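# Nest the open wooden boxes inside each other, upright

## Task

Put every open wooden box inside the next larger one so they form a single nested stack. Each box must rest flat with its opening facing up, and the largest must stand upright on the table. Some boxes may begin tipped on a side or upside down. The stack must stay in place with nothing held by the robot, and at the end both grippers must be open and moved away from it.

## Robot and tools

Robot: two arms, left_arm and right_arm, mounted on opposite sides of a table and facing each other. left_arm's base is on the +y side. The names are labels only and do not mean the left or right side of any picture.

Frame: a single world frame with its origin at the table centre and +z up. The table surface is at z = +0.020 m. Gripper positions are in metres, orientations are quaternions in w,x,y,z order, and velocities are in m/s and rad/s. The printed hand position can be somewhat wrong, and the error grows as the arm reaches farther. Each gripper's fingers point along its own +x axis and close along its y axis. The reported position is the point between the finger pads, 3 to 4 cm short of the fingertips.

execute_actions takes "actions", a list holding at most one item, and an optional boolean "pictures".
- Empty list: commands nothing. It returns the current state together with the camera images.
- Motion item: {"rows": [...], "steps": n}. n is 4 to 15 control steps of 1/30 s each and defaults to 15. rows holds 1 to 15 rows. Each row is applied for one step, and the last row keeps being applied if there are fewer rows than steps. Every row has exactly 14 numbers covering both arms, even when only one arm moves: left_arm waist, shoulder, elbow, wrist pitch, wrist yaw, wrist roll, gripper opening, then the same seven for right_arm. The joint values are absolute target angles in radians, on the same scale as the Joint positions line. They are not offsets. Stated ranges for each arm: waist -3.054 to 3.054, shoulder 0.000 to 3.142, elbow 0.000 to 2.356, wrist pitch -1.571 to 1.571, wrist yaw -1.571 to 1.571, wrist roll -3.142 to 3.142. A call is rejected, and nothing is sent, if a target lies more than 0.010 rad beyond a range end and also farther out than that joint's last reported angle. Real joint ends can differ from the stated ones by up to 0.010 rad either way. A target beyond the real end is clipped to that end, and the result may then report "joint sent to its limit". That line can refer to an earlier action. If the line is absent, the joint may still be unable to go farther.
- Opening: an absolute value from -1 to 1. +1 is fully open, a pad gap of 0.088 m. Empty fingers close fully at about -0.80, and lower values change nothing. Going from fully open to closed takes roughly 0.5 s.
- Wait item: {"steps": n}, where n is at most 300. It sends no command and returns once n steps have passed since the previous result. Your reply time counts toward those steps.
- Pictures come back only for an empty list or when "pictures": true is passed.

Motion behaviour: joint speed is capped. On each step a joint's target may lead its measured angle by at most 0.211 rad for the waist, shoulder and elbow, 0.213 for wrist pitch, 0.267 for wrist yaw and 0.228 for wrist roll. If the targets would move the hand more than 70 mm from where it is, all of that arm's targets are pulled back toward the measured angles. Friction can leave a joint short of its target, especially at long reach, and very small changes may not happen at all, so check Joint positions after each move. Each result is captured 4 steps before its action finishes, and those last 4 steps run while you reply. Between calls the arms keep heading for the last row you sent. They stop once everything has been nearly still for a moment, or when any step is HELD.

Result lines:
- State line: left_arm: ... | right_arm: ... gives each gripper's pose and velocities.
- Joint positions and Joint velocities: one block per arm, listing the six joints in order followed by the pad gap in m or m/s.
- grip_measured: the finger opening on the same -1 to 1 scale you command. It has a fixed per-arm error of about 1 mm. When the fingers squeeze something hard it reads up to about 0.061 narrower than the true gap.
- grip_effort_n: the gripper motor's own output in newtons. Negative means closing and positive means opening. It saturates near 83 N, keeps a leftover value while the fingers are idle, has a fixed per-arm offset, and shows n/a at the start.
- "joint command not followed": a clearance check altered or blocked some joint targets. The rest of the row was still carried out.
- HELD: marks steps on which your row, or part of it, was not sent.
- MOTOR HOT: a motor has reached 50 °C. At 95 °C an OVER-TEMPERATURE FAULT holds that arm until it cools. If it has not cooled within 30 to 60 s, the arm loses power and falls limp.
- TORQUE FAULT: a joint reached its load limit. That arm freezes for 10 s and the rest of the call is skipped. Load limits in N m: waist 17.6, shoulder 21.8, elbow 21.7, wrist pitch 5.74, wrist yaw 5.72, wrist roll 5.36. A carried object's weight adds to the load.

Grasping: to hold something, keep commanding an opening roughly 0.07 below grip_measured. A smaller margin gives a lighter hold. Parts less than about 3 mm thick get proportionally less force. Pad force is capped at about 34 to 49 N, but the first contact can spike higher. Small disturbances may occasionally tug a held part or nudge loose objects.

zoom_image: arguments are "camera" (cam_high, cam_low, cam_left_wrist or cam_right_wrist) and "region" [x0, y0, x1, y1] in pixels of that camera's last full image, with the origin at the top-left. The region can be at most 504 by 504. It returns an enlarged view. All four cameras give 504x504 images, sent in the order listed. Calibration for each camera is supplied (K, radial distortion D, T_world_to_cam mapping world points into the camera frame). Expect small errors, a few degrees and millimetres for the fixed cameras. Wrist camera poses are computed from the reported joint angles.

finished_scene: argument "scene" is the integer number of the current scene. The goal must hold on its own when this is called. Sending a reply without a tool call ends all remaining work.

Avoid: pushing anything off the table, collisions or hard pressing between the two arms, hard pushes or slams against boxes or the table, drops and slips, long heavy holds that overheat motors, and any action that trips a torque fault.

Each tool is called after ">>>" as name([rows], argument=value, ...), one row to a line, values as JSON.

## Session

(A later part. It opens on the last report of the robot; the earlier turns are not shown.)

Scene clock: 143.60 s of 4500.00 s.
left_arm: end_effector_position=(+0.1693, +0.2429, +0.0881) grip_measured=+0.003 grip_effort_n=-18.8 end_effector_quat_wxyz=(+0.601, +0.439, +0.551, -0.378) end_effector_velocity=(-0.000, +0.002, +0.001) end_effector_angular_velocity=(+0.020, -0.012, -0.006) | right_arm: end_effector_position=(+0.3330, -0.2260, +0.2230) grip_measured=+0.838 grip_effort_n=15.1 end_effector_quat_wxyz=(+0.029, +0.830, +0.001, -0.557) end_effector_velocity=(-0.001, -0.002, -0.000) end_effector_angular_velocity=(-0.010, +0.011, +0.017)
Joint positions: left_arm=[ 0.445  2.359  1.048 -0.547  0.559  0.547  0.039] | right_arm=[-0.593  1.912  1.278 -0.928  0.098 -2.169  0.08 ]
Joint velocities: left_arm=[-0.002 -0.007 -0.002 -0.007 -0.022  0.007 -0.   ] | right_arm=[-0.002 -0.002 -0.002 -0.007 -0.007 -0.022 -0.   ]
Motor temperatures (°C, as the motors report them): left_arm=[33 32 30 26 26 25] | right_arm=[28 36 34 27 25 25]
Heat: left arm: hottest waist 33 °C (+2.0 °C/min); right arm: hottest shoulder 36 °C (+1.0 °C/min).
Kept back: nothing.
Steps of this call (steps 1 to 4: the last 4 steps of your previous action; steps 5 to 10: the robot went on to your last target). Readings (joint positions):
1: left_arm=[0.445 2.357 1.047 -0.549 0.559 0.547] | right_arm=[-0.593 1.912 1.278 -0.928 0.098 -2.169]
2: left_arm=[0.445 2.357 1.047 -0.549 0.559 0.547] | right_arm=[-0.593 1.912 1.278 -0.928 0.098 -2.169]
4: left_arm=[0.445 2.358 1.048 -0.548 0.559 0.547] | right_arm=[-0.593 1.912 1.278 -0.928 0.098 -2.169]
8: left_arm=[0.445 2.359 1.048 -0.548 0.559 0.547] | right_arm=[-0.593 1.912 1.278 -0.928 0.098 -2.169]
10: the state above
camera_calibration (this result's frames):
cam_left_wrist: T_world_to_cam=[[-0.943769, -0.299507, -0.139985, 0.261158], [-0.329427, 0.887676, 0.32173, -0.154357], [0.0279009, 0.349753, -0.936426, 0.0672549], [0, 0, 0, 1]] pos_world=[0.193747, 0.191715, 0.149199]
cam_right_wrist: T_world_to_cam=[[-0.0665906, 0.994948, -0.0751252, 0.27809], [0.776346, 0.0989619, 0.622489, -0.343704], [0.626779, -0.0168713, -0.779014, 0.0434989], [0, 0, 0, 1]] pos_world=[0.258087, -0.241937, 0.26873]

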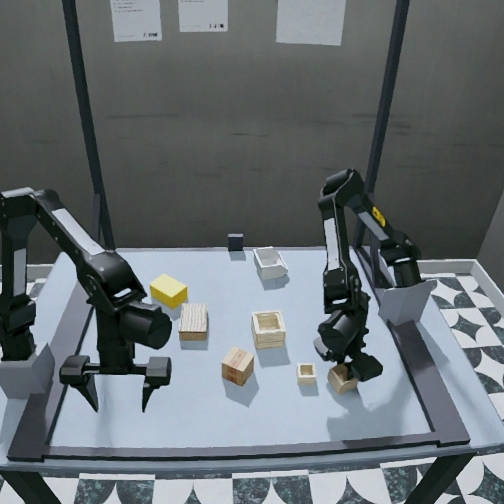

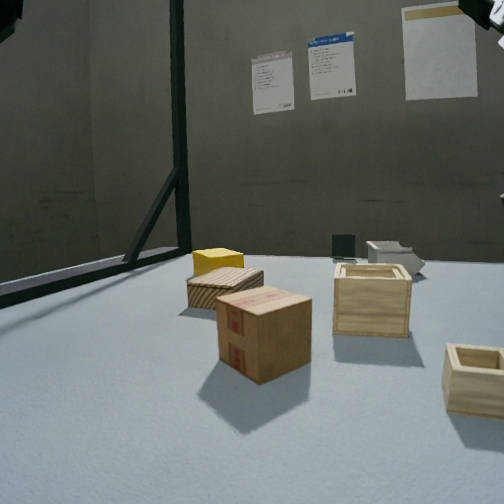

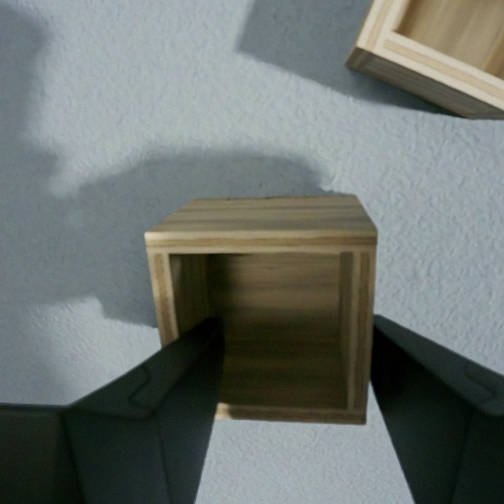

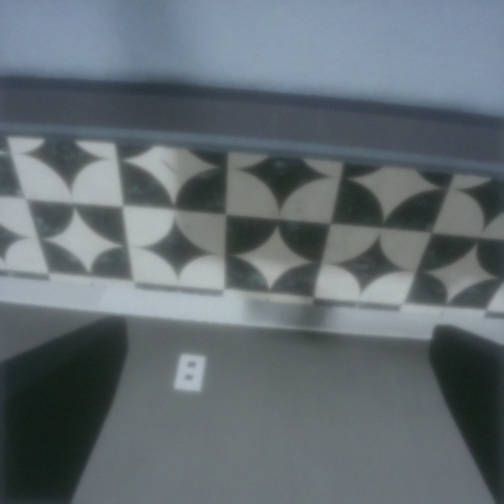

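>>> execute_actions([
  {"rows":[[0.455,2.39,1.06,-0.53,0.56,0.55,0.0,-0.593,1.912,1.278,-0.928,0.098,-2.169,0.84],[0.455,2.39,1.06,-0.53,0.56,0.55,0.0,-0.593,1.912,1.278,-0.928,0.098,-2.169,0.84],[0.455,2.39,1.06,-0.53,0.56,0.55,0.0,-0.593,1.912,1.278,-0.928,0.098,-2.169,0.84],[0.455,2.39,1.06,-0.53,0.56,0.55,0.0,-0.593,1.912,1.278,-0.928,0.098,-2.169,0.84],[0.455,2.39,1.06,-0.53,0.56,0.55,0.0,-0.593,1.912,1.278,-0.928,0.098,-2.169,0.84],[0.455,2.39,1.06,-0.53,0.56,0.55,-0.85,-0.593,1.912,1.278,-0.928,0.098,-2.169,0.84]],"steps":15},
])

>>> execute_actions([
  {"steps":10},
])

>>> execute_actions([
  {"rows":[[0.45,2.15,1.1,-0.73,0.56,0.55,-0.85,-0.593,1.912,1.278,-0.928,0.098,-2.169,0.84]],"steps":15},
])

>>> execute_actions([
  {"rows":[[0.295,1.93,1.305,-1.10,0.52,0.45,-0.85,-0.593,1.912,1.278,-0.928,0.098,-2.169,0.84]],"steps":15},
])

>>> execute_actions([
  {"rows":[[0.07,1.96,1.36,-1.04,0.62,0.31,-0.85,-0.593,1.912,1.278,-0.928,0.098,-2.169,0.84]],"steps":15},
])

>>> execute_actions([
  {"steps":12},
], pictures=true)

Scene clock: 144.33 s of 4500.00 s.
left_arm: end_effector_position=(+0.1736, +0.2446, +0.0848) grip_measured=-0.604 grip_effort_n=-5.8 end_effector_quat_wxyz=(+0.603, +0.437, +0.551, -0.377) end_effector_velocity=(+0.002, +0.004, +0.000) end_effector_angular_velocity=(+0.018, -0.010, +0.015) | right_arm: end_effector_position=(+0.3330, -0.2260, +0.2230) grip_measured=+0.838 grip_effort_n=15.1 end_effector_quat_wxyz=(+0.029, +0.830, +0.001, -0.557) end_effector_velocity=(-0.000, +0.001, -0.000) end_effector_angular_velocity=(+0.016, +0.015, +0.005)
Joint positions: left_arm=[ 0.45   2.379  1.052 -0.533  0.559  0.547  0.009] | right_arm=[-0.593  1.912  1.278 -0.928  0.098 -2.169  0.08 ]
Joint velocities: left_arm=[ 0.002  0.002  0.002 -0.007 -0.022 -0.007 -0.129] | right_arm=[-0.007 -0.002 -0.002  0.007 -0.022 -0.007 -0.   ]
Motor temperatures (°C, as the motors report them): left_arm=[33 32 30 26 26 25] | right_arm=[28 36 34 27 25 25]
Heat: left arm: hottest waist 33 °C (+2.0 °C/min); right arm: hottest shoulder 36 °C (+1.0 °C/min).
Steps of this call (steps 1 to 11: the robot went on to your last target; steps 12 to 22: the first 11 steps of this action). Readings (joint positions):
12: left_arm=[0.445 2.361 1.048 -0.547 0.559 0.547] | right_arm=[-0.593 1.912 1.278 -0.928 0.098 -2.169]
13: left_arm=[0.445 2.364 1.049 -0.543 0.559 0.547] | right_arm=[-0.593 1.912 1.278 -0.928 0.098 -2.169]
15: left_arm=[0.447 2.371 1.052 -0.537 0.559 0.547] | right_arm=[-0.593 1.912 1.278 -0.928 0.098 -2.169]
19: left_arm=[0.449 2.378 1.052 -0.534 0.559 0.547] | right_arm=[-0.593 1.912 1.278 -0.928 0.098 -2.169]
22: the state above

Scene clock: 144.67 s of 4500.00 s.
left_arm: end_effector_position=(+0.1742, +0.2442, +0.0850) grip_measured=-0.734 grip_effort_n=-83.5 end_effector_quat_wxyz=(+0.603, +0.437, +0.550, -0.378) end_effector_velocity=(-0.003, +0.001, -0.002) end_effector_angular_velocity=(+0.001, +0.013, +0.012) | right_arm: end_effector_position=(+0.3330, -0.2260, +0.2230) grip_measured=+0.838 grip_effort_n=15.1 end_effector_quat_wxyz=(+0.029, +0.830, +0.001, -0.557) end_effector_velocity=(-0.003, -0.004, -0.001) end_effector_angular_velocity=(-0.016, +0.018, +0.000)
Joint positions: left_arm=[ 0.45   2.379  1.054 -0.531  0.559  0.548  0.003] | right_arm=[-0.593  1.912  1.278 -0.928  0.098 -2.169  0.08 ]
Joint velocities: left_arm=[-0.002  0.002 -0.002 -0.007  0.007 -0.007  0.   ] | right_arm=[-0.002 -0.002 -0.002 -0.022 -0.007 -0.007  0.   ]
Motor temperatures (°C, as the motors report them): left_arm=[33 32 30 26 26 25] | right_arm=[28 36 34 27 25 25]
Heat: left arm: hottest waist 33 °C (+2.0 °C/min); right arm: hottest shoulder 36 °C (+1.0 °C/min).
Kept back: nothing.
Steps of this call (steps 1 to 4: the last 4 steps of your previous action; steps 5 to 10: the robot went on to your last target). Readings (joint positions):
1: left_arm=[0.450 2.379 1.052 -0.533 0.559 0.547] | right_arm=[-0.593 1.912 1.278 -0.928 0.098 -2.169]
2: left_arm=[0.450 2.379 1.053 -0.532 0.559 0.548] | right_arm=[-0.593 1.912 1.278 -0.928 0.098 -2.169]
4: left_arm=[0.450 2.379 1.053 -0.531 0.559 0.548] | right_arm=[-0.593 1.912 1.278 -0.928 0.098 -2.169]
8: left_arm=[0.450 2.379 1.054 -0.531 0.559 0.548] | right_arm=[-0.593 1.912 1.278 -0.928 0.098 -2.169]
10: the state above

Scene clock: 145.03 s of 4500.00 s.
left_arm: end_effector_position=(+0.1450, +0.2085, +0.1455) grip_measured=-0.734 grip_effort_n=-83.5 end_effector_quat_wxyz=(+0.616, +0.448, +0.517, -0.391) end_effector_velocity=(-0.024, +0.017, -0.004) end_effector_angular_velocity=(+0.068, +0.102, +0.091) | right_arm: end_effector_position=(+0.3330, -0.2260, +0.2230) grip_measured=+0.838 grip_effort_n=15.1 end_effector_quat_wxyz=(+0.029, +0.830, +0.001, -0.557) end_effector_velocity=(+0.001, -0.002, +0.000) end_effector_angular_velocity=(-0.012, -0.002, +0.001)
Joint positions: left_arm=[ 0.45   2.162  1.101 -0.717  0.56   0.548  0.003] | right_arm=[-0.593  1.912  1.278 -0.928  0.098 -2.169  0.08 ]
Joint velocities: left_arm=[-0.007 -0.002  0.002 -0.154  0.007 -0.007 -0.   ] | right_arm=[-0.002  0.002  0.002 -0.007  0.007 -0.007 -0.   ]
Motor temperatures (°C, as the motors report them): left_arm=[33 32 30 26 26 25] | right_arm=[28 36 34 27 25 25]
Heat: left arm: hottest waist 33 °C (+2.0 °C/min); right arm: hottest shoulder 36 °C (+1.0 °C/min).
Steps of this call (steps 1 to 11: the first 11 steps of this action). Readings (joint positions):
1: left_arm=[0.450 2.368 1.057 -0.547 0.559 0.548] | right_arm=[-0.593 1.912 1.278 -0.928 0.098 -2.169]
2: left_arm=[0.450 2.347 1.062 -0.594 0.558 0.548] | right_arm=[-0.593 1.912 1.278 -0.928 0.098 -2.169]
4: left_arm=[0.450 2.278 1.063 -0.658 0.558 0.548] | right_arm=[-0.593 1.912 1.278 -0.928 0.098 -2.169]
8: left_arm=[0.450 2.178 1.099 -0.697 0.560 0.548] | right_arm=[-0.593 1.912 1.278 -0.928 0.098 -2.169]
11: the state above

Scene clock: 145.53 s of 4500.00 s.
left_arm: end_effector_position=(+0.0638, +0.1509, +0.1988) grip_measured=-0.734 grip_effort_n=-83.5 end_effector_quat_wxyz=(+0.595, +0.490, +0.503, -0.391) end_effector_velocity=(-0.096, -0.023, +0.058) end_effector_angular_velocity=(+0.079, -0.020, +0.012) | right_arm: end_effector_position=(+0.3330, -0.2260, +0.2230) grip_measured=+0.838 grip_effort_n=15.6 end_effector_quat_wxyz=(+0.029, +0.830, +0.001, -0.557) end_effector_velocity=(-0.002, -0.001, -0.000) end_effector_angular_velocity=(-0.015, -0.002, +0.011)
Joint positions: left_arm=[ 0.301  1.947  1.288 -1.046  0.533  0.464  0.003] | right_arm=[-0.593  1.912  1.278 -0.928  0.098 -2.169  0.08 ]
Joint velocities: left_arm=[-0.11  -0.222  0.173 -0.388 -0.051 -0.095 -0.   ] | right_arm=[ 0.007 -0.002 -0.002 -0.007  0.007 -0.007 -0.   ]
Motor temperatures (°C, as the motors report them): left_arm=[33 32 30 26 26 25] | right_arm=[28 36 34 27 25 25]
Heat: left arm: hottest waist 33 °C (+2.0 °C/min); right arm: hottest shoulder 36 °C (+1.0 °C/min).
Steps of this call (steps 1 to 4: the last 4 steps of your previous action; steps 5 to 15: the first 11 steps of this action). Readings (joint positions):
5: left_arm=[0.447 2.154 1.110 -0.739 0.556 0.543] | right_arm=[-0.593 1.912 1.278 -0.928 0.098 -2.169]
6: left_arm=[0.435 2.144 1.126 -0.775 0.547 0.530] | right_arm=[-0.593 1.912 1.278 -0.928 0.098 -2.169]
8: left_arm=[0.397 2.104 1.163 -0.831 0.543 0.510] | right_arm=[-0.593 1.912 1.278 -0.928 0.098 -2.169]
12: left_arm=[0.326 1.995 1.255 -0.981 0.536 0.476] | right_arm=[-0.593 1.912 1.278 -0.928 0.098 -2.169]
15: the state above

Scene clock: 146.03 s of 4500.00 s.
left_arm: end_effector_position=(-0.0015, +0.1099, +0.1556) grip_measured=-0.734 grip_effort_n=-83.5 end_effector_quat_wxyz=(+0.545, +0.504, +0.519, -0.423) end_effector_velocity=(+0.013, -0.004, +0.001) end_effector_angular_velocity=(-0.035, -0.025, +0.096) | right_arm: end_effector_position=(+0.3330, -0.2260, +0.2230) grip_measured=+0.838 grip_effort_n=15.1 end_effector_quat_wxyz=(+0.029, +0.830, +0.001, -0.557) end_effector_velocity=(-0.001, -0.006, -0.000) end_effector_angular_velocity=(-0.024, +0.005, -0.002)
Joint positions: left_arm=[ 0.069  1.949  1.349 -1.045  0.612  0.322  0.003] | right_arm=[-0.593  1.912  1.278 -0.928  0.098 -2.169  0.08 ]
Joint velocities: left_arm=[ 0.022  0.017  0.002  0.037 -0.007 -0.095  0.   ] | right_arm=[-0.002 -0.002 -0.002 -0.022  0.007 -0.007 -0.   ]
Motor temperatures (°C, as the motors report them): left_arm=[33 32 30 26 26 25] | right_arm=[28 36 34 27 25 25]
Heat: left arm: hottest waist 33 °C (+2.0 °C/min); right arm: hottest shoulder 36 °C (+1.0 °C/min).
Steps of this call (steps 1 to 4: the last 4 steps of your previous action; steps 5 to 15: the first 11 steps of this action). Readings (joint positions):
5: left_arm=[0.292 1.941 1.296 -1.085 0.525 0.441] | right_arm=[-0.593 1.912 1.278 -0.928 0.098 -2.169]
6: left_arm=[0.271 1.943 1.303 -1.078 0.536 0.412] | right_arm=[-0.593 1.912 1.278 -0.928 0.098 -2.169]
8: left_arm=[0.197 1.947 1.324 -1.057 0.571 0.374] | right_arm=[-0.593 1.912 1.278 -0.928 0.098 -2.169]
12: left_arm=[0.081 1.947 1.348 -1.048 0.608 0.334] | right_arm=[-0.593 1.912 1.278 -0.928 0.098 -2.169]
15: the state above

Scene clock: 146.43 s of 4500.00 s.
left_arm: end_effector_position=(-0.0012, +0.1085, +0.1560) grip_measured=-0.734 grip_effort_n=-83.5 end_effector_quat_wxyz=(+0.548, +0.500, +0.520, -0.423) end_effector_velocity=(-0.002, +0.003, -0.003) end_effector_angular_velocity=(+0.009, +0.012, +0.017) | right_arm: end_effector_position=(+0.3330, -0.2260, +0.2230) grip_measured=+0.838 grip_effort_n=15.1 end_effector_quat_wxyz=(+0.029, +0.830, +0.001, -0.557) end_effector_velocity=(+0.002, +0.000, +0.001) end_effector_angular_velocity=(+0.015, +0.002, -0.011)
Joint positions: left_arm=[ 0.07   1.951  1.352 -1.042  0.616  0.313  0.003] | right_arm=[-0.593  1.912  1.278 -0.928  0.098 -2.169  0.08 ]
Joint velocities: left_arm=[-0.002  0.002 -0.007 -0.007  0.007 -0.007  0.   ] | right_arm=[-0.007 -0.002 -0.002  0.007 -0.007  0.007 -0.   ]
Motor temperatures (°C, as the motors report them): left_arm=[33 32 30 26 26 25] | right_arm=[28 36 34 27 25 25]
Heat: left arm: hottest waist 33 °C (+2.0 °C/min); right arm: hottest shoulder 36 °C (+1.0 °C/min).
Kept back: nothing.
Steps of this call (steps 1 to 4: the last 4 steps of your previous action; steps 5 to 12: the robot went on to your last target). Readings (joint positions):
1: left_arm=[0.069 1.950 1.349 -1.044 0.612 0.320] | right_arm=[-0.593 1.912 1.278 -0.928 0.098 -2.169]
2: left_arm=[0.070 1.951 1.349 -1.043 0.613 0.318] | right_arm=[-0.593 1.912 1.278 -0.928 0.098 -2.169]
4: left_arm=[0.070 1.951 1.350 -1.043 0.614 0.316] | right_arm=[-0.593 1.912 1.278 -0.928 0.098 -2.169]
8: left_arm=[0.070 1.951 1.352 -1.042 0.616 0.314] | right_arm=[-0.593 1.912 1.278 -0.928 0.098 -2.169]
12: the state above
camera_calibration (this result's frames):
cam_left_wrist: T_world_to_cam=[[-0.984766, -0.110117, -0.134576, 0.0480274], [-0.15285, 0.917174, 0.368005, -0.123339], [0.0829065, 0.382969, -0.920033, 0.176531], [0, 0, 0, 1]] pos_world=[0.0138079, 0.0508057, 0.214267]
cam_right_wrist: T_world_to_cam=[[-0.0665906, 0.994948, -0.0751252, 0.27809], [0.776346, 0.0989619, 0.622489, -0.343704], [0.626779, -0.0168713, -0.779014, 0.0434989], [0, 0, 0, 1]] pos_world=[0.258087, -0.241937, 0.26873]

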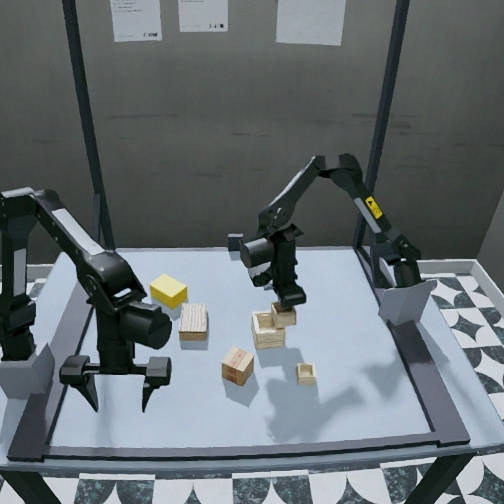

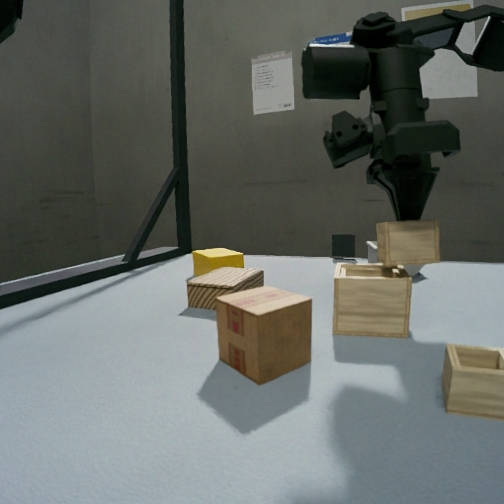

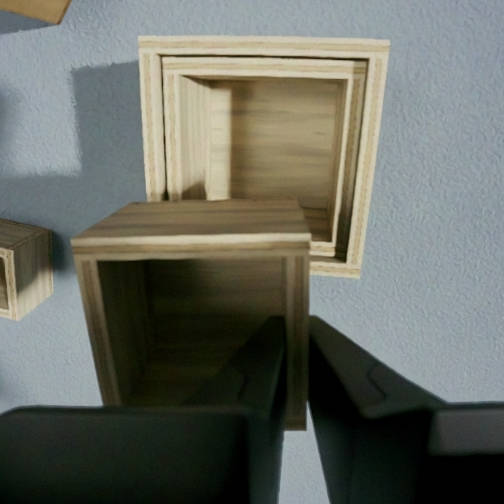

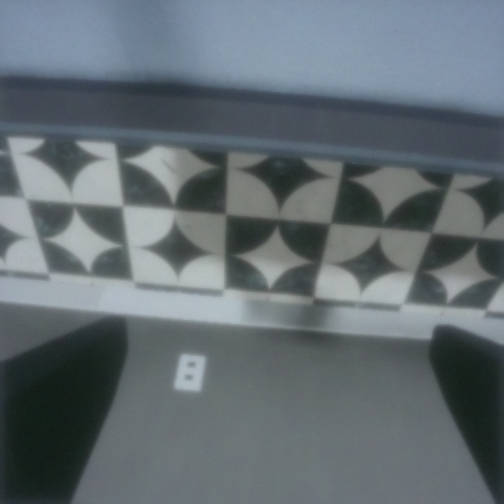

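>>> execute_actions([
  {"rows":[[0.10,2.04,1.37,-0.965,0.62,0.34,-0.85,-0.593,1.912,1.278,-0.928,0.098,-2.169,0.84]],"steps":15},
])

>>> execute_actions([
  {"steps":12},
], pictures=true)

Scene clock: 146.97 s of 4500.00 s.
left_arm: end_effector_position=(+0.0254, +0.1020, +0.1468) grip_measured=-0.733 grip_effort_n=-83.5 end_effector_quat_wxyz=(+0.554, +0.495, +0.513, -0.430) end_effector_velocity=(+0.009, -0.013, -0.002) end_effector_angular_velocity=(-0.059, -0.023, -0.045) | right_arm: end_effector_position=(+0.3330, -0.2260, +0.2230) grip_measured=+0.838 grip_effort_n=15.1 end_effector_quat_wxyz=(+0.029, +0.830, +0.001, -0.557) end_effector_velocity=(-0.001, -0.006, -0.000) end_effector_angular_velocity=(-0.029, +0.006, +0.011)
Joint positions: left_arm=[ 0.099  2.026  1.365 -0.972  0.622  0.335  0.003] | right_arm=[-0.593  1.912  1.278 -0.928  0.098 -2.169  0.08 ]
Joint velocities: left_arm=[ 0.002  0.007 -0.007  0.095  0.007 -0.007 -0.   ] | right_arm=[-0.002 -0.002 -0.002 -0.022  0.007 -0.022 -0.   ]
Motor temperatures (°C, as the motors report them): left_arm=[33 32 30 26 26 25] | right_arm=[28 36 34 27 25 25]
Heat: left arm: hottest waist 33 °C (+2.0 °C/min); right arm: hottest shoulder 36 °C (+1.0 °C/min).
Steps of this call (steps 1 to 5: the robot went on to your last target; steps 6 to 16: the first 11 steps of this action). Readings (joint positions):
6: left_arm=[0.070 1.957 1.352 -1.038 0.617 0.314] | right_arm=[-0.593 1.912 1.278 -0.928 0.098 -2.169]
7: left_arm=[0.072 1.968 1.356 -1.021 0.620 0.318] | right_arm=[-0.593 1.912 1.278 -0.928 0.098 -2.169]
9: left_arm=[0.080 1.995 1.364 -0.989 0.620 0.326] | right_arm=[-0.593 1.912 1.278 -0.928 0.098 -2.169]
13: left_arm=[0.099 2.021 1.365 -0.974 0.623 0.333] | right_arm=[-0.593 1.912 1.278 -0.928 0.098 -2.169]
16: the state above

Scene clock: 147.37 s of 4500.00 s.
left_arm: end_effector_position=(+0.0258, +0.1016, +0.1464) grip_measured=-0.733 grip_effort_n=-83.5 end_effector_quat_wxyz=(+0.554, +0.496, +0.512, -0.431) end_effector_velocity=(-0.001, +0.002, -0.000) end_effector_angular_velocity=(+0.010, -0.003, -0.004) | right_arm: end_effector_position=(+0.3330, -0.2260, +0.2230) grip_measured=+0.838 grip_effort_n=15.6 end_effector_quat_wxyz=(+0.029, +0.830, +0.001, -0.557) end_effector_velocity=(-0.007, -0.002, -0.001) end_effector_angular_velocity=(-0.004, +0.041, +0.020)
Joint positions: left_arm=[ 0.099  2.027  1.365 -0.969  0.622  0.337  0.003] | right_arm=[-0.593  1.912  1.278 -0.928  0.098 -2.169  0.08 ]
Joint velocities: left_arm=[-0.002 -0.002 -0.002 -0.007 -0.007  0.007 -0.   ] | right_arm=[-0.002 -0.007 -0.002 -0.022 -0.037 -0.022 -0.   ]
Motor temperatures (°C, as the motors report them): left_arm=[33 32 30 26 26 25] | right_arm=[28 36 34 27 25 25]
Heat: left arm: hottest waist 33 °C (+2.0 °C/min); right arm: hottest shoulder 36 °C (+1.0 °C/min).
Kept back: nothing.
Steps of this call (steps 1 to 4: the last 4 steps of your previous action; steps 5 to 12: the robot went on to your last target). Readings (joint positions):
1: left_arm=[0.099 2.026 1.365 -0.969 0.622 0.336] | right_arm=[-0.593 1.912 1.278 -0.928 0.098 -2.169]
2: left_arm=[0.099 2.027 1.365 -0.969 0.622 0.336] | right_arm=[-0.593 1.912 1.278 -0.928 0.098 -2.169]
4: left_arm=[0.099 2.027 1.365 -0.969 0.622 0.337] | right_arm=[-0.593 1.912 1.278 -0.928 0.098 -2.169]
8: left_arm=[0.099 2.027 1.365 -0.969 0.622 0.337] | right_arm=[-0.593 1.912 1.278 -0.928 0.098 -2.169]
12: the state above
camera_calibration (this result's frames):
cam_left_wrist: T_world_to_cam=[[-0.985284, -0.104487, -0.135271, 0.0721266], [-0.145619, 0.927532, 0.344208, -0.107075], [0.0895029, 0.35884, -0.929098, 0.171725], [0, 0, 0, 1]] pos_world=[0.0401031, 0.0452302, 0.206162]
cam_right_wrist: T_world_to_cam=[[-0.0665906, 0.994948, -0.0751252, 0.27809], [0.776346, 0.0989619, 0.622489, -0.343704], [0.626779, -0.0168713, -0.779014, 0.0434989], [0, 0, 0, 1]] pos_world=[0.258087, -0.241937, 0.26873]

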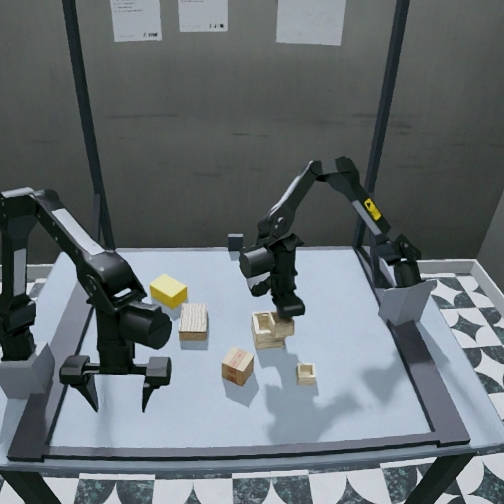

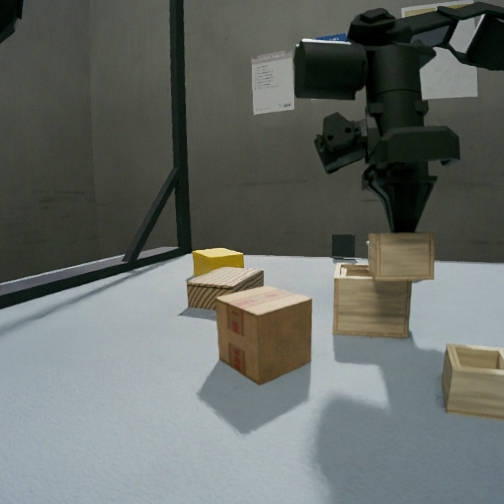

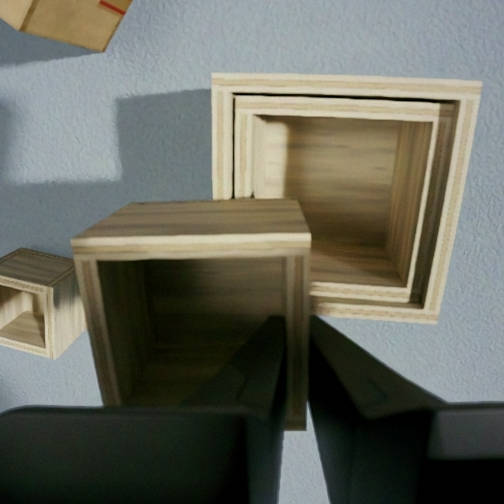

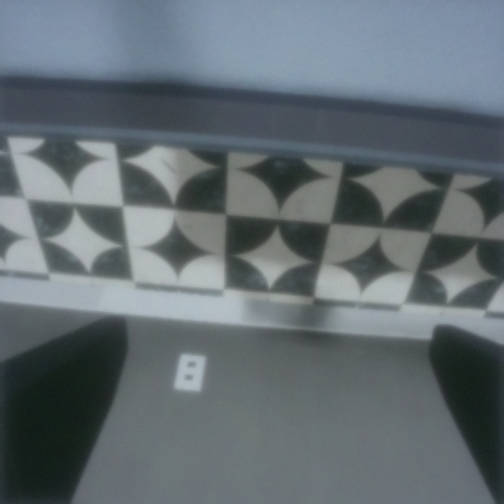

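>>> execute_actions([
  {"rows":[[-0.02,1.97,1.42,-1.09,0.63,0.22,-0.85,-0.593,1.912,1.278,-0.928,0.098,-2.169,0.84]],"steps":15},
])

>>> execute_actions([
  {"steps":12},
], pictures=true)

Scene clock: 147.87 s of 4500.00 s.
left_arm: end_effector_position=(-0.0228, +0.0944, +0.1455) grip_measured=-0.733 grip_effort_n=-83.5 end_effector_quat_wxyz=(+0.542, +0.500, +0.535, -0.412) end_effector_velocity=(+0.004, +0.004, +0.010) end_effector_angular_velocity=(-0.011, -0.001, +0.122) | right_arm: end_effector_position=(+0.3330, -0.2260, +0.2230) grip_measured=+0.838 grip_effort_n=14.7 end_effector_quat_wxyz=(+0.029, +0.830, +0.001, -0.557) end_effector_velocity=(-0.001, -0.006, -0.002) end_effector_angular_velocity=(-0.013, +0.020, -0.019)
Joint positions: left_arm=[-0.004  1.972  1.42  -1.078  0.619  0.23   0.003] | right_arm=[-0.593  1.912  1.278 -0.928  0.098 -2.169  0.08 ]
Joint velocities: left_arm=[ 0.032 -0.002  0.007 -0.037  0.007 -0.081  0.   ] | right_arm=[-0.007  0.002 -0.002 -0.022 -0.007  0.007 -0.   ]
Motor temperatures (°C, as the motors report them): left_arm=[33 32 30 26 26 25] | right_arm=[28 36 34 27 25 25]
Heat: left arm: hottest waist 33 °C (+2.0 °C/min); right arm: hottest shoulder 36 °C (+1.0 °C/min).
Steps of this call (steps 1 to 4: the robot went on to your last target; steps 5 to 15: the first 11 steps of this action). Readings (joint positions):
5: left_arm=[0.096 2.026 1.369 -0.977 0.621 0.327] | right_arm=[-0.593 1.912 1.278 -0.928 0.098 -2.169]
6: left_arm=[0.086 2.024 1.381 -1.001 0.613 0.301] | right_arm=[-0.593 1.912 1.278 -0.928 0.098 -2.169]
8: left_arm=[0.053 2.009 1.397 -1.039 0.613 0.268] | right_arm=[-0.593 1.912 1.278 -0.928 0.098 -2.169]
12: left_arm=[0.001 1.977 1.417 -1.072 0.619 0.239] | right_arm=[-0.593 1.912 1.278 -0.928 0.098 -2.169]
15: the state above

Scene clock: 148.27 s of 4500.00 s.
left_arm: end_effector_position=(-0.0230, +0.0954, +0.1458) grip_measured=-0.733 grip_effort_n=-83.5 end_effector_quat_wxyz=(+0.544, +0.498, +0.538, -0.409) end_effector_velocity=(+0.000, +0.003, -0.001) end_effector_angular_velocity=(+0.011, -0.005, +0.028) | right_arm: end_effector_position=(+0.3330, -0.2260, +0.2230) grip_measured=+0.838 grip_effort_n=15.1 end_effector_quat_wxyz=(+0.029, +0.830, +0.001, -0.557) end_effector_velocity=(-0.001, -0.002, -0.002) end_effector_angular_velocity=(+0.000, +0.025, +0.001)
Joint positions: left_arm=[-0.003  1.972  1.42  -1.084  0.619  0.224  0.003] | right_arm=[-0.593  1.912  1.278 -0.928  0.098 -2.169  0.08 ]
Joint velocities: left_arm=[-0.002  0.002 -0.002 -0.007 -0.007 -0.022 -0.   ] | right_arm=[-0.007  0.002 -0.002 -0.007 -0.022 -0.007  0.   ]
Motor temperatures (°C, as the motors report them): left_arm=[33 32 30 26 26 25] | right_arm=[28 36 34 27 25 25]
Heat: left arm: hottest waist 33 °C (+2.0 °C/min); right arm: hottest shoulder 36 °C (+1.0 °C/min).
Kept back: nothing.
Steps of this call (steps 1 to 4: the last 4 steps of your previous action; steps 5 to 12: the robot went on to your last target). Readings (joint positions):
1: left_arm=[-0.003 1.972 1.420 -1.079 0.619 0.228] | right_arm=[-0.593 1.912 1.278 -0.928 0.098 -2.169]
2: left_arm=[-0.003 1.972 1.420 -1.081 0.619 0.227] | right_arm=[-0.593 1.912 1.278 -0.928 0.098 -2.169]
4: left_arm=[-0.003 1.972 1.420 -1.082 0.619 0.226] | right_arm=[-0.593 1.912 1.278 -0.928 0.098 -2.169]
8: left_arm=[-0.003 1.972 1.420 -1.083 0.619 0.224] | right_arm=[-0.593 1.912 1.278 -0.928 0.098 -2.169]
12: the state above
camera_calibration (this result's frames):
cam_left_wrist: T_world_to_cam=[[-0.982392, -0.137212, -0.126799, 0.0252852], [-0.177213, 0.89929, 0.39984, -0.114383], [0.0591667, 0.41527, -0.907772, 0.168499], [0, 0, 0, 1]] pos_world=[-0.00539976, 0.0363607, 0.201899]
cam_right_wrist: T_world_to_cam=[[-0.0665906, 0.994948, -0.0751252, 0.27809], [0.776346, 0.0989619, 0.622489, -0.343704], [0.626779, -0.0168713, -0.779014, 0.0434989], [0, 0, 0, 1]] pos_world=[0.258087, -0.241937, 0.26873]

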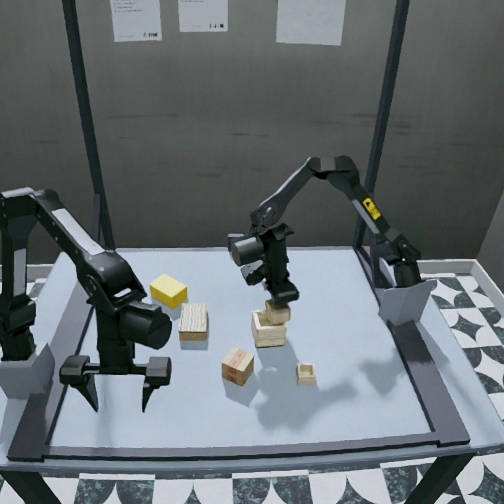

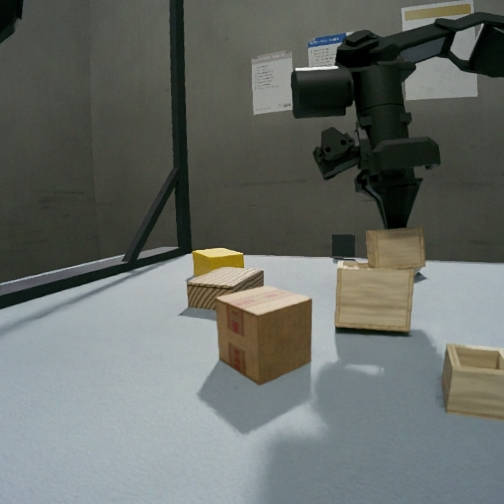

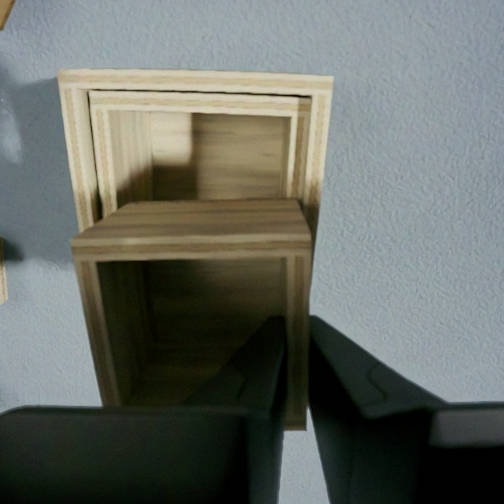

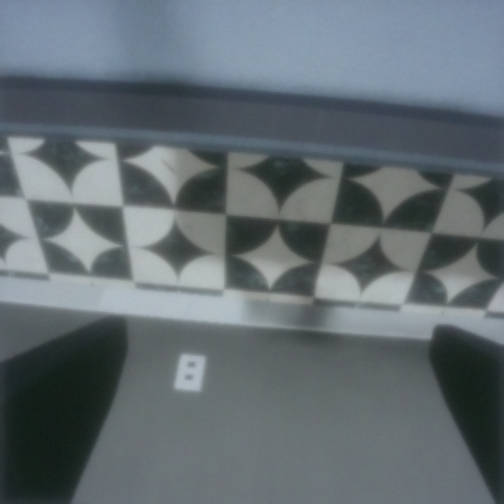

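>>> execute_actions([
  {"rows":[[-0.085,1.99,1.58,-1.225,0.63,0.14,-0.85,-0.593,1.912,1.278,-0.928,0.098,-2.169,0.84]],"steps":15},
])

>>> execute_actions([
  {"steps":12},
], pictures=true)

Scene clock: 148.93 s of 4500.00 s.
left_arm: end_effector_position=(-0.0651, +0.0774, +0.1482) grip_measured=-0.733 grip_effort_n=-83.5 end_effector_quat_wxyz=(+0.529, +0.501, +0.556, -0.399) end_effector_velocity=(-0.002, +0.009, +0.008) end_effector_angular_velocity=(+0.039, -0.021, +0.106) | right_arm: end_effector_position=(+0.3330, -0.2260, +0.2230) grip_measured=+0.838 grip_effort_n=14.7 end_effector_quat_wxyz=(+0.029, +0.830, +0.001, -0.557) end_effector_velocity=(+0.002, -0.000, +0.001) end_effector_angular_velocity=(+0.000, -0.010, +0.005)
Joint positions: left_arm=[-0.089  1.984  1.564 -1.216  0.631  0.147  0.003] | right_arm=[-0.593  1.912  1.278 -0.928  0.098 -2.169  0.08 ]
Joint velocities: left_arm=[ 0.007 -0.002  0.022 -0.081 -0.022 -0.066  0.   ] | right_arm=[-0.002 -0.002 -0.002  0.007  0.007 -0.007 -0.   ]
Motor temperatures (°C, as the motors report them): left_arm=[33 32 30 26 26 25] | right_arm=[28 36 34 27 25 25]
Heat: left arm: hottest waist 33 °C (+2.0 °C/min); right arm: hottest shoulder 36 °C (+1.0 °C/min).
Steps of this call (steps 1 to 9: the robot went on to your last target; steps 10 to 20: the first 11 steps of this action). Readings (joint positions):
10: left_arm=[-0.005 1.973 1.434 -1.101 0.617 0.214] | right_arm=[-0.593 1.912 1.278 -0.928 0.098 -2.169]
11: left_arm=[-0.014 1.979 1.462 -1.139 0.617 0.194] | right_arm=[-0.593 1.912 1.278 -0.928 0.098 -2.169]
13: left_arm=[-0.046 1.984 1.507 -1.170 0.621 0.173] | right_arm=[-0.593 1.912 1.278 -0.928 0.098 -2.169]
17: left_arm=[-0.088 1.984 1.559 -1.204 0.631 0.153] | right_arm=[-0.593 1.912 1.278 -0.928 0.098 -2.169]
20: the state above

Scene clock: 149.33 s of 4500.00 s.
left_arm: end_effector_position=(-0.0661, +0.0766, +0.1495) grip_measured=-0.733 grip_effort_n=-83.5 end_effector_quat_wxyz=(+0.530, +0.500, +0.557, -0.398) end_effector_velocity=(-0.001, -0.001, +0.001) end_effector_angular_velocity=(-0.004, -0.007, -0.018) | right_arm: end_effector_position=(+0.3330, -0.2260, +0.2230) grip_measured=+0.838 grip_effort_n=15.1 end_effector_quat_wxyz=(+0.029, +0.830, +0.001, -0.557) end_effector_velocity=(-0.001, -0.000, +0.003) end_effector_angular_velocity=(+0.004, +0.005, +0.006)
Joint positions: left_arm=[-0.089  1.984  1.571 -1.223  0.631  0.143  0.003] | right_arm=[-0.593  1.912  1.278 -0.928  0.098 -2.169  0.08 ]
Joint velocities: left_arm=[-0.002 -0.007 -0.002  0.007 -0.007  0.007 -0.   ] | right_arm=[-0.002 -0.007  0.002 -0.007 -0.007 -0.007 -0.   ]
Motor temperatures (°C, as the motors report them): left_arm=[33 32 30 26 26 25] | right_arm=[28 36 34 27 25 25]
Heat: left arm: hottest waist 33 °C (+2.0 °C/min); right arm: hottest shoulder 36 °C (+1.0 °C/min).
Kept back: nothing.
Steps of this call (steps 1 to 4: the last 4 steps of your previous action; steps 5 to 12: the robot went on to your last target). Readings (joint positions):
1: left_arm=[-0.089 1.984 1.565 -1.218 0.631 0.146] | right_arm=[-0.593 1.912 1.278 -0.928 0.098 -2.169]
2: left_arm=[-0.089 1.984 1.567 -1.218 0.631 0.145] | right_arm=[-0.593 1.912 1.278 -0.928 0.098 -2.169]
4: left_arm=[-0.089 1.984 1.569 -1.220 0.631 0.144] | right_arm=[-0.593 1.912 1.278 -0.928 0.098 -2.169]
8: left_arm=[-0.089 1.984 1.571 -1.222 0.631 0.143] | right_arm=[-0.593 1.912 1.278 -0.928 0.098 -2.169]
12: the state above
camera_calibration (this result's frames):
cam_left_wrist: T_world_to_cam=[[-0.982751, -0.147913, -0.111009, -0.0207115], [-0.18211, 0.878522, 0.441628, -0.111551], [0.0322012, 0.454226, -0.890304, 0.174934], [0, 0, 0, 1]] pos_world=[-0.046302, 0.0154772, 0.202709]
cam_right_wrist: T_world_to_cam=[[-0.0665906, 0.994948, -0.0751252, 0.27809], [0.776346, 0.0989619, 0.622489, -0.343704], [0.626779, -0.0168713, -0.779014, 0.0434989], [0, 0, 0, 1]] pos_world=[0.258087, -0.241937, 0.26873]

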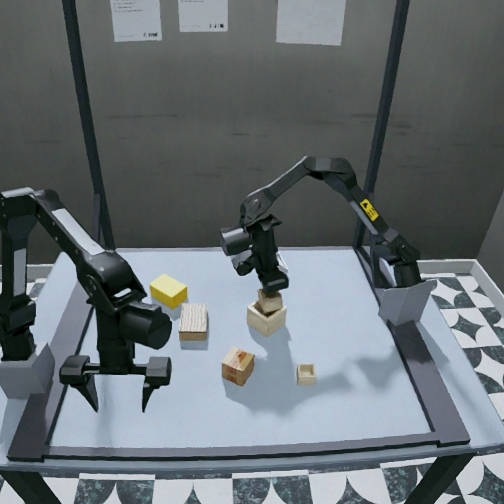

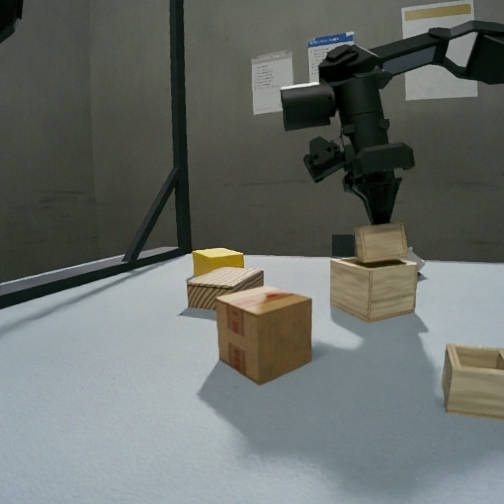

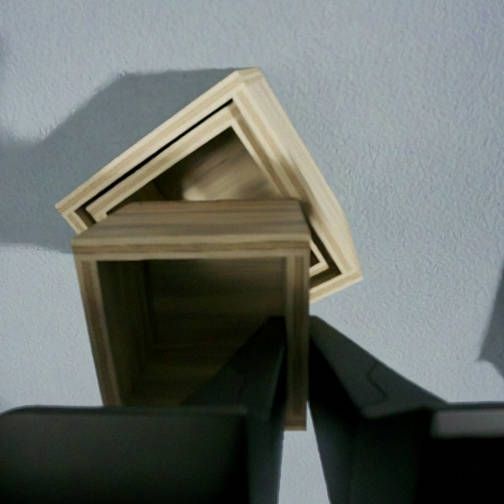

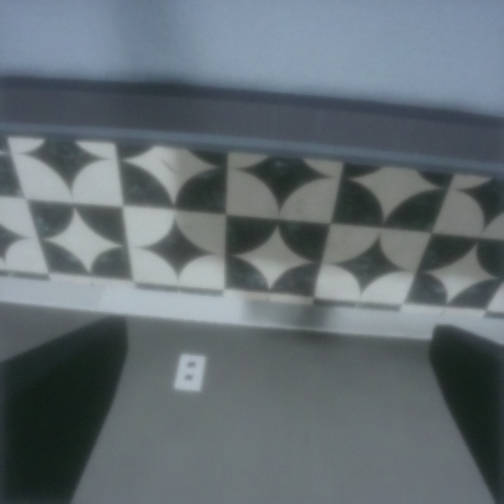

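>>> execute_actions([
  {"rows":[[-0.085,1.87,1.57,-1.22,0.63,0.14,-0.85,-0.593,1.912,1.278,-0.928,0.098,-2.169,0.84]],"steps":15},
])

>>> execute_actions([
  {"steps":12},
], pictures=true)

Scene clock: 149.83 s of 4500.00 s.
left_arm: end_effector_position=(-0.0884, +0.0714, +0.1756) grip_measured=-0.733 grip_effort_n=-83.5 end_effector_quat_wxyz=(+0.540, +0.503, +0.519, -0.431) end_effector_velocity=(-0.000, +0.002, -0.000) end_effector_angular_velocity=(+0.007, -0.006, +0.025) | right_arm: end_effector_position=(+0.3330, -0.2260, +0.2230) grip_measured=+0.838 grip_effort_n=15.6 end_effector_quat_wxyz=(+0.029, +0.830, +0.001, -0.557) end_effector_velocity=(-0.000, -0.000, -0.001) end_effector_angular_velocity=(+0.004, +0.005, +0.006)
Joint positions: left_arm=[-0.089  1.881  1.57  -1.222  0.629  0.142  0.003] | right_arm=[-0.593  1.912  1.278 -0.928  0.098 -2.169  0.08 ]
Joint velocities: left_arm=[-0.002 -0.002 -0.002 -0.007 -0.007 -0.022  0.   ] | right_arm=[-0.002 -0.002 -0.007  0.007 -0.007 -0.007 -0.   ]
Motor temperatures (°C, as the motors report them): left_arm=[33 32 30 26 26 25] | right_arm=[28 36 34 27 25 25]
Heat: left arm: hottest waist 33 °C (+2.0 °C/min); right arm: hottest shoulder 36 °C (+1.0 °C/min).
Steps of this call (steps 1 to 4: the robot went on to your last target; steps 5 to 15: the first 11 steps of this action). Readings (joint positions):
5: left_arm=[-0.089 1.978 1.571 -1.223 0.631 0.143] | right_arm=[-0.593 1.912 1.278 -0.928 0.098 -2.169]
6: left_arm=[-0.089 1.969 1.570 -1.223 0.630 0.142] | right_arm=[-0.593 1.912 1.278 -0.928 0.098 -2.169]
8: left_arm=[-0.089 1.943 1.569 -1.223 0.629 0.142] | right_arm=[-0.593 1.912 1.278 -0.928 0.098 -2.169]
12: left_arm=[-0.089 1.889 1.570 -1.222 0.629 0.142] | right_arm=[-0.593 1.912 1.278 -0.928 0.098 -2.169]
15: the state above

Scene clock: 150.23 s of 4500.00 s.
left_arm: end_effector_position=(-0.0884, +0.0713, +0.1757) grip_measured=-0.733 grip_effort_n=-83.5 end_effector_quat_wxyz=(+0.540, +0.503, +0.519, -0.431) end_effector_velocity=(-0.002, -0.001, -0.001) end_effector_angular_velocity=(-0.005, +0.007, -0.014) | right_arm: end_effector_position=(+0.3330, -0.2260, +0.2230) grip_measured=+0.838 grip_effort_n=15.1 end_effector_quat_wxyz=(+0.029, +0.830, +0.001, -0.557) end_effector_velocity=(-0.002, -0.003, -0.000) end_effector_angular_velocity=(+0.001, +0.010, -0.010)
Joint positions: left_arm=[-0.089  1.88   1.57  -1.222  0.629  0.142  0.003] | right_arm=[-0.593  1.912  1.278 -0.928  0.098 -2.169  0.08 ]
Joint velocities: left_arm=[-0.002 -0.002 -0.002  0.007  0.007  0.007 -0.   ] | right_arm=[-0.002 -0.007 -0.007 -0.007 -0.007  0.007  0.   ]
Motor temperatures (°C, as the motors report them): left_arm=[33 32 30 26 26 25] | right_arm=[28 36 34 27 25 25]
Heat: left arm: hottest waist 33 °C (+2.0 °C/min); right arm: hottest shoulder 36 °C (+1.0 °C/min).
Kept back: nothing.
Steps of this call (steps 1 to 4: the last 4 steps of your previous action; steps 5 to 12: the robot went on to your last target). Readings (joint positions):
1: left_arm=[-0.089 1.881 1.570 -1.222 0.629 0.142] | right_arm=[-0.593 1.912 1.278 -0.928 0.098 -2.169]
2: left_arm=[-0.089 1.881 1.570 -1.222 0.629 0.142] | right_arm=[-0.593 1.912 1.278 -0.928 0.098 -2.169]
4: left_arm=[-0.089 1.881 1.570 -1.222 0.629 0.142] | right_arm=[-0.593 1.912 1.278 -0.928 0.098 -2.169]
8: left_arm=[-0.089 1.880 1.570 -1.222 0.629 0.142] | right_arm=[-0.593 1.912 1.278 -0.928 0.098 -2.169]
12: the state above
camera_calibration (this result's frames):
cam_left_wrist: T_world_to_cam=[[-0.988453, -0.0892391, -0.122464, -0.0432673], [-0.129095, 0.919126, 0.372213, -0.108547], [0.0793437, 0.383724, -0.920033, 0.215727], [0, 0, 0, 1]] pos_world=[-0.0738972, 0.0131278, 0.23358]
cam_right_wrist: T_world_to_cam=[[-0.0665906, 0.994948, -0.0751252, 0.27809], [0.776346, 0.0989619, 0.622489, -0.343704], [0.626779, -0.0168713, -0.779014, 0.0434989], [0, 0, 0, 1]] pos_world=[0.258087, -0.241937, 0.26873]

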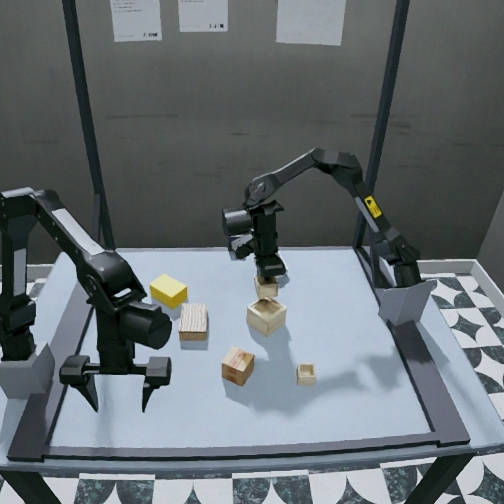

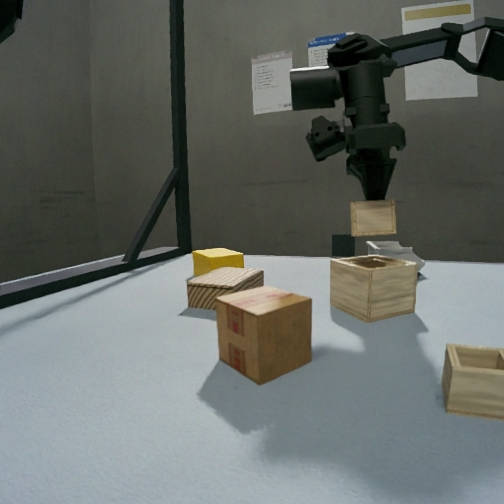

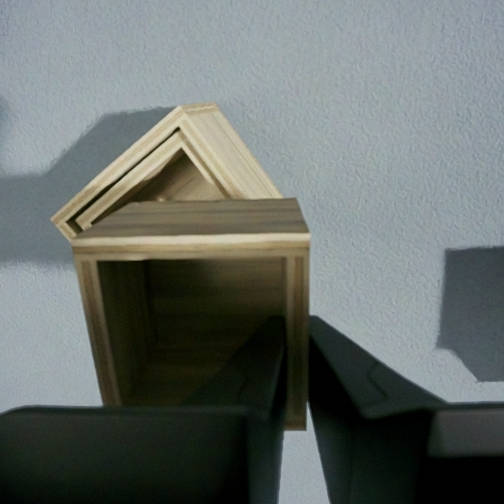

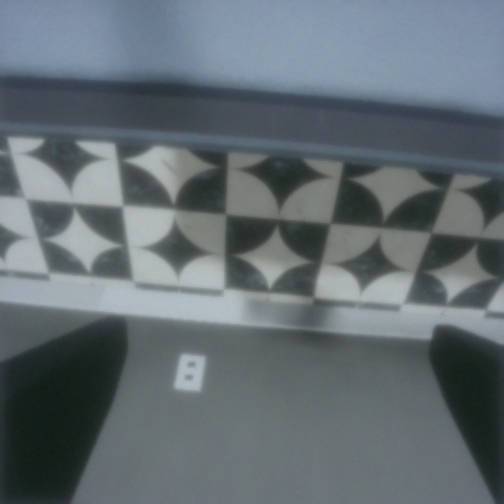

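>>> execute_actions([
  {"rows":[[-0.085,1.87,1.57,-1.22,0.63,-0.54,-0.85,-0.593,1.912,1.278,-0.928,0.098,-2.169,0.84]],"steps":15},
])

>>> execute_actions([
  {"steps":15},
], pictures=true)

Scene clock: 150.80 s of 4500.00 s.
left_arm: end_effector_position=(-0.0884, +0.0711, +0.1757) grip_measured=-0.733 grip_effort_n=-83.5 end_effector_quat_wxyz=(+0.650, +0.349, +0.612, -0.285) end_effector_velocity=(-0.000, +0.002, -0.000) end_effector_angular_velocity=(-0.111, -0.080, +1.336) | right_arm: end_effector_position=(+0.3330, -0.2260, +0.2230) grip_measured=+0.838 grip_effort_n=14.2 end_effector_quat_wxyz=(+0.029, +0.830, +0.001, -0.557) end_effector_velocity=(-0.001, +0.002, -0.002) end_effector_angular_velocity=(+0.005, +0.018, +0.022)
Joint positions: left_arm=[-0.089  1.88   1.57  -1.221  0.629 -0.373  0.003] | right_arm=[-0.593  1.912  1.278 -0.928  0.098 -2.169  0.08 ]
Joint velocities: left_arm=[-0.002 -0.002 -0.002 -0.007 -0.007 -1.341  0.   ] | right_arm=[-0.002  0.002 -0.002  0.007 -0.022 -0.022 -0.   ]
Motor temperatures (°C, as the motors report them): left_arm=[33 33 30 26 26 25] | right_arm=[28 36 34 27 25 25]
Heat: left arm: hottest waist 33 °C (+2.0 °C/min); right arm: hottest shoulder 36 °C (+1.0 °C/min).
Steps of this call (steps 1 to 6: the robot went on to your last target; steps 7 to 17: the first 11 steps of this action). Readings (joint positions):
7: left_arm=[-0.089 1.880 1.570 -1.221 0.629 0.117] | right_arm=[-0.593 1.912 1.278 -0.928 0.098 -2.169]
8: left_arm=[-0.089 1.880 1.570 -1.221 0.629 0.063] | right_arm=[-0.593 1.912 1.278 -0.928 0.098 -2.169]
10: left_arm=[-0.089 1.880 1.570 -1.221 0.629 -0.034] | right_arm=[-0.593 1.912 1.278 -0.928 0.098 -2.169]
14: left_arm=[-0.089 1.880 1.570 -1.221 0.629 -0.228] | right_arm=[-0.593 1.912 1.278 -0.928 0.098 -2.169]
17: the state above

Scene clock: 151.30 s of 4500.00 s.
left_arm: end_effector_position=(-0.0884, +0.0711, +0.1757) grip_measured=-0.733 grip_effort_n=-83.5 end_effector_quat_wxyz=(+0.676, +0.295, +0.632, -0.235) end_effector_velocity=(+0.001, +0.004, +0.001) end_effector_angular_velocity=(+0.014, -0.005, +0.038) | right_arm: end_effector_position=(+0.3330, -0.2260, +0.2230) grip_measured=+0.838 grip_effort_n=15.1 end_effector_quat_wxyz=(+0.029, +0.830, +0.001, -0.557) end_effector_velocity=(+0.000, -0.003, +0.002) end_effector_angular_velocity=(-0.008, -0.005, +0.003)
Joint positions: left_arm=[-0.089  1.88   1.57  -1.221  0.629 -0.534  0.003] | right_arm=[-0.593  1.912  1.278 -0.928  0.098 -2.169  0.08 ]
Joint velocities: left_arm=[ 0.002  0.002  0.002 -0.022 -0.007 -0.022  0.   ] | right_arm=[-0.002 -0.007 -0.002 -0.007  0.007 -0.007 -0.   ]
Motor temperatures (°C, as the motors report them): left_arm=[33 33 30 26 26 25] | right_arm=[28 36 34 27 25 25]
Heat: left arm: hottest waist 33 °C (+2.0 °C/min); right arm: hottest shoulder 36 °C (+1.0 °C/min).
Kept back: nothing.
Steps of this call (steps 1 to 4: the last 4 steps of your previous action; steps 5 to 15: the robot went on to your last target). Readings (joint positions):
1: left_arm=[-0.089 1.880 1.570 -1.221 0.629 -0.413] | right_arm=[-0.593 1.912 1.278 -0.928 0.098 -2.169]
2: left_arm=[-0.089 1.880 1.570 -1.221 0.629 -0.442] | right_arm=[-0.593 1.912 1.278 -0.928 0.098 -2.169]
4: left_arm=[-0.089 1.880 1.570 -1.221 0.629 -0.482] | right_arm=[-0.593 1.912 1.278 -0.928 0.098 -2.169]
8: left_arm=[-0.089 1.880 1.570 -1.221 0.629 -0.519] | right_arm=[-0.593 1.912 1.278 -0.928 0.098 -2.169]
15: the state above
camera_calibration (this result's frames):
cam_left_wrist: T_world_to_cam=[[-0.710486, -0.691336, -0.131391, 0.0257388], [-0.692398, 0.653425, 0.305976, -0.127672], [-0.125678, 0.308367, -0.942929, 0.207032], [0, 0, 0, 1]] pos_world=[-0.0440932, 0.0373763, 0.237663]
cam_right_wrist: T_world_to_cam=[[-0.0665906, 0.994948, -0.0751252, 0.27809], [0.776346, 0.0989619, 0.622489, -0.343704], [0.626779, -0.0168713, -0.779014, 0.0434989], [0, 0, 0, 1]] pos_world=[0.258087, -0.241937, 0.26873]

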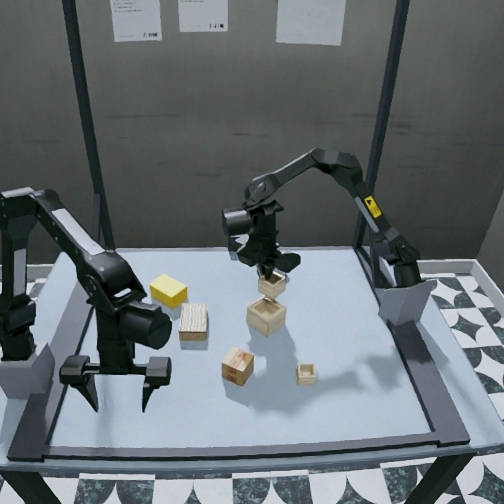

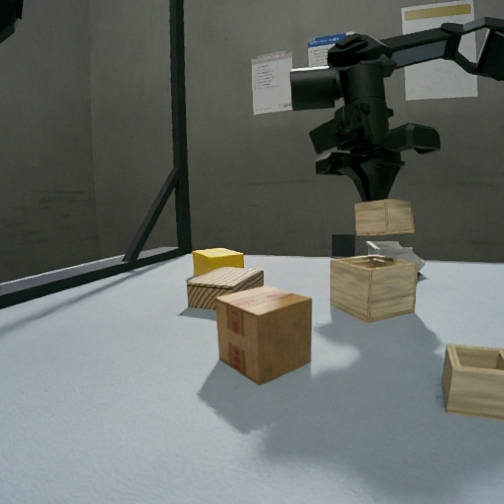

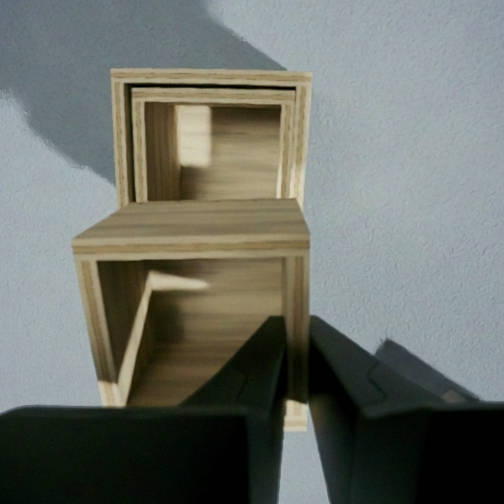

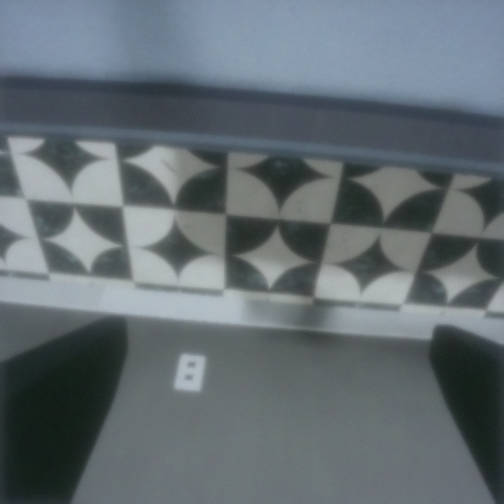

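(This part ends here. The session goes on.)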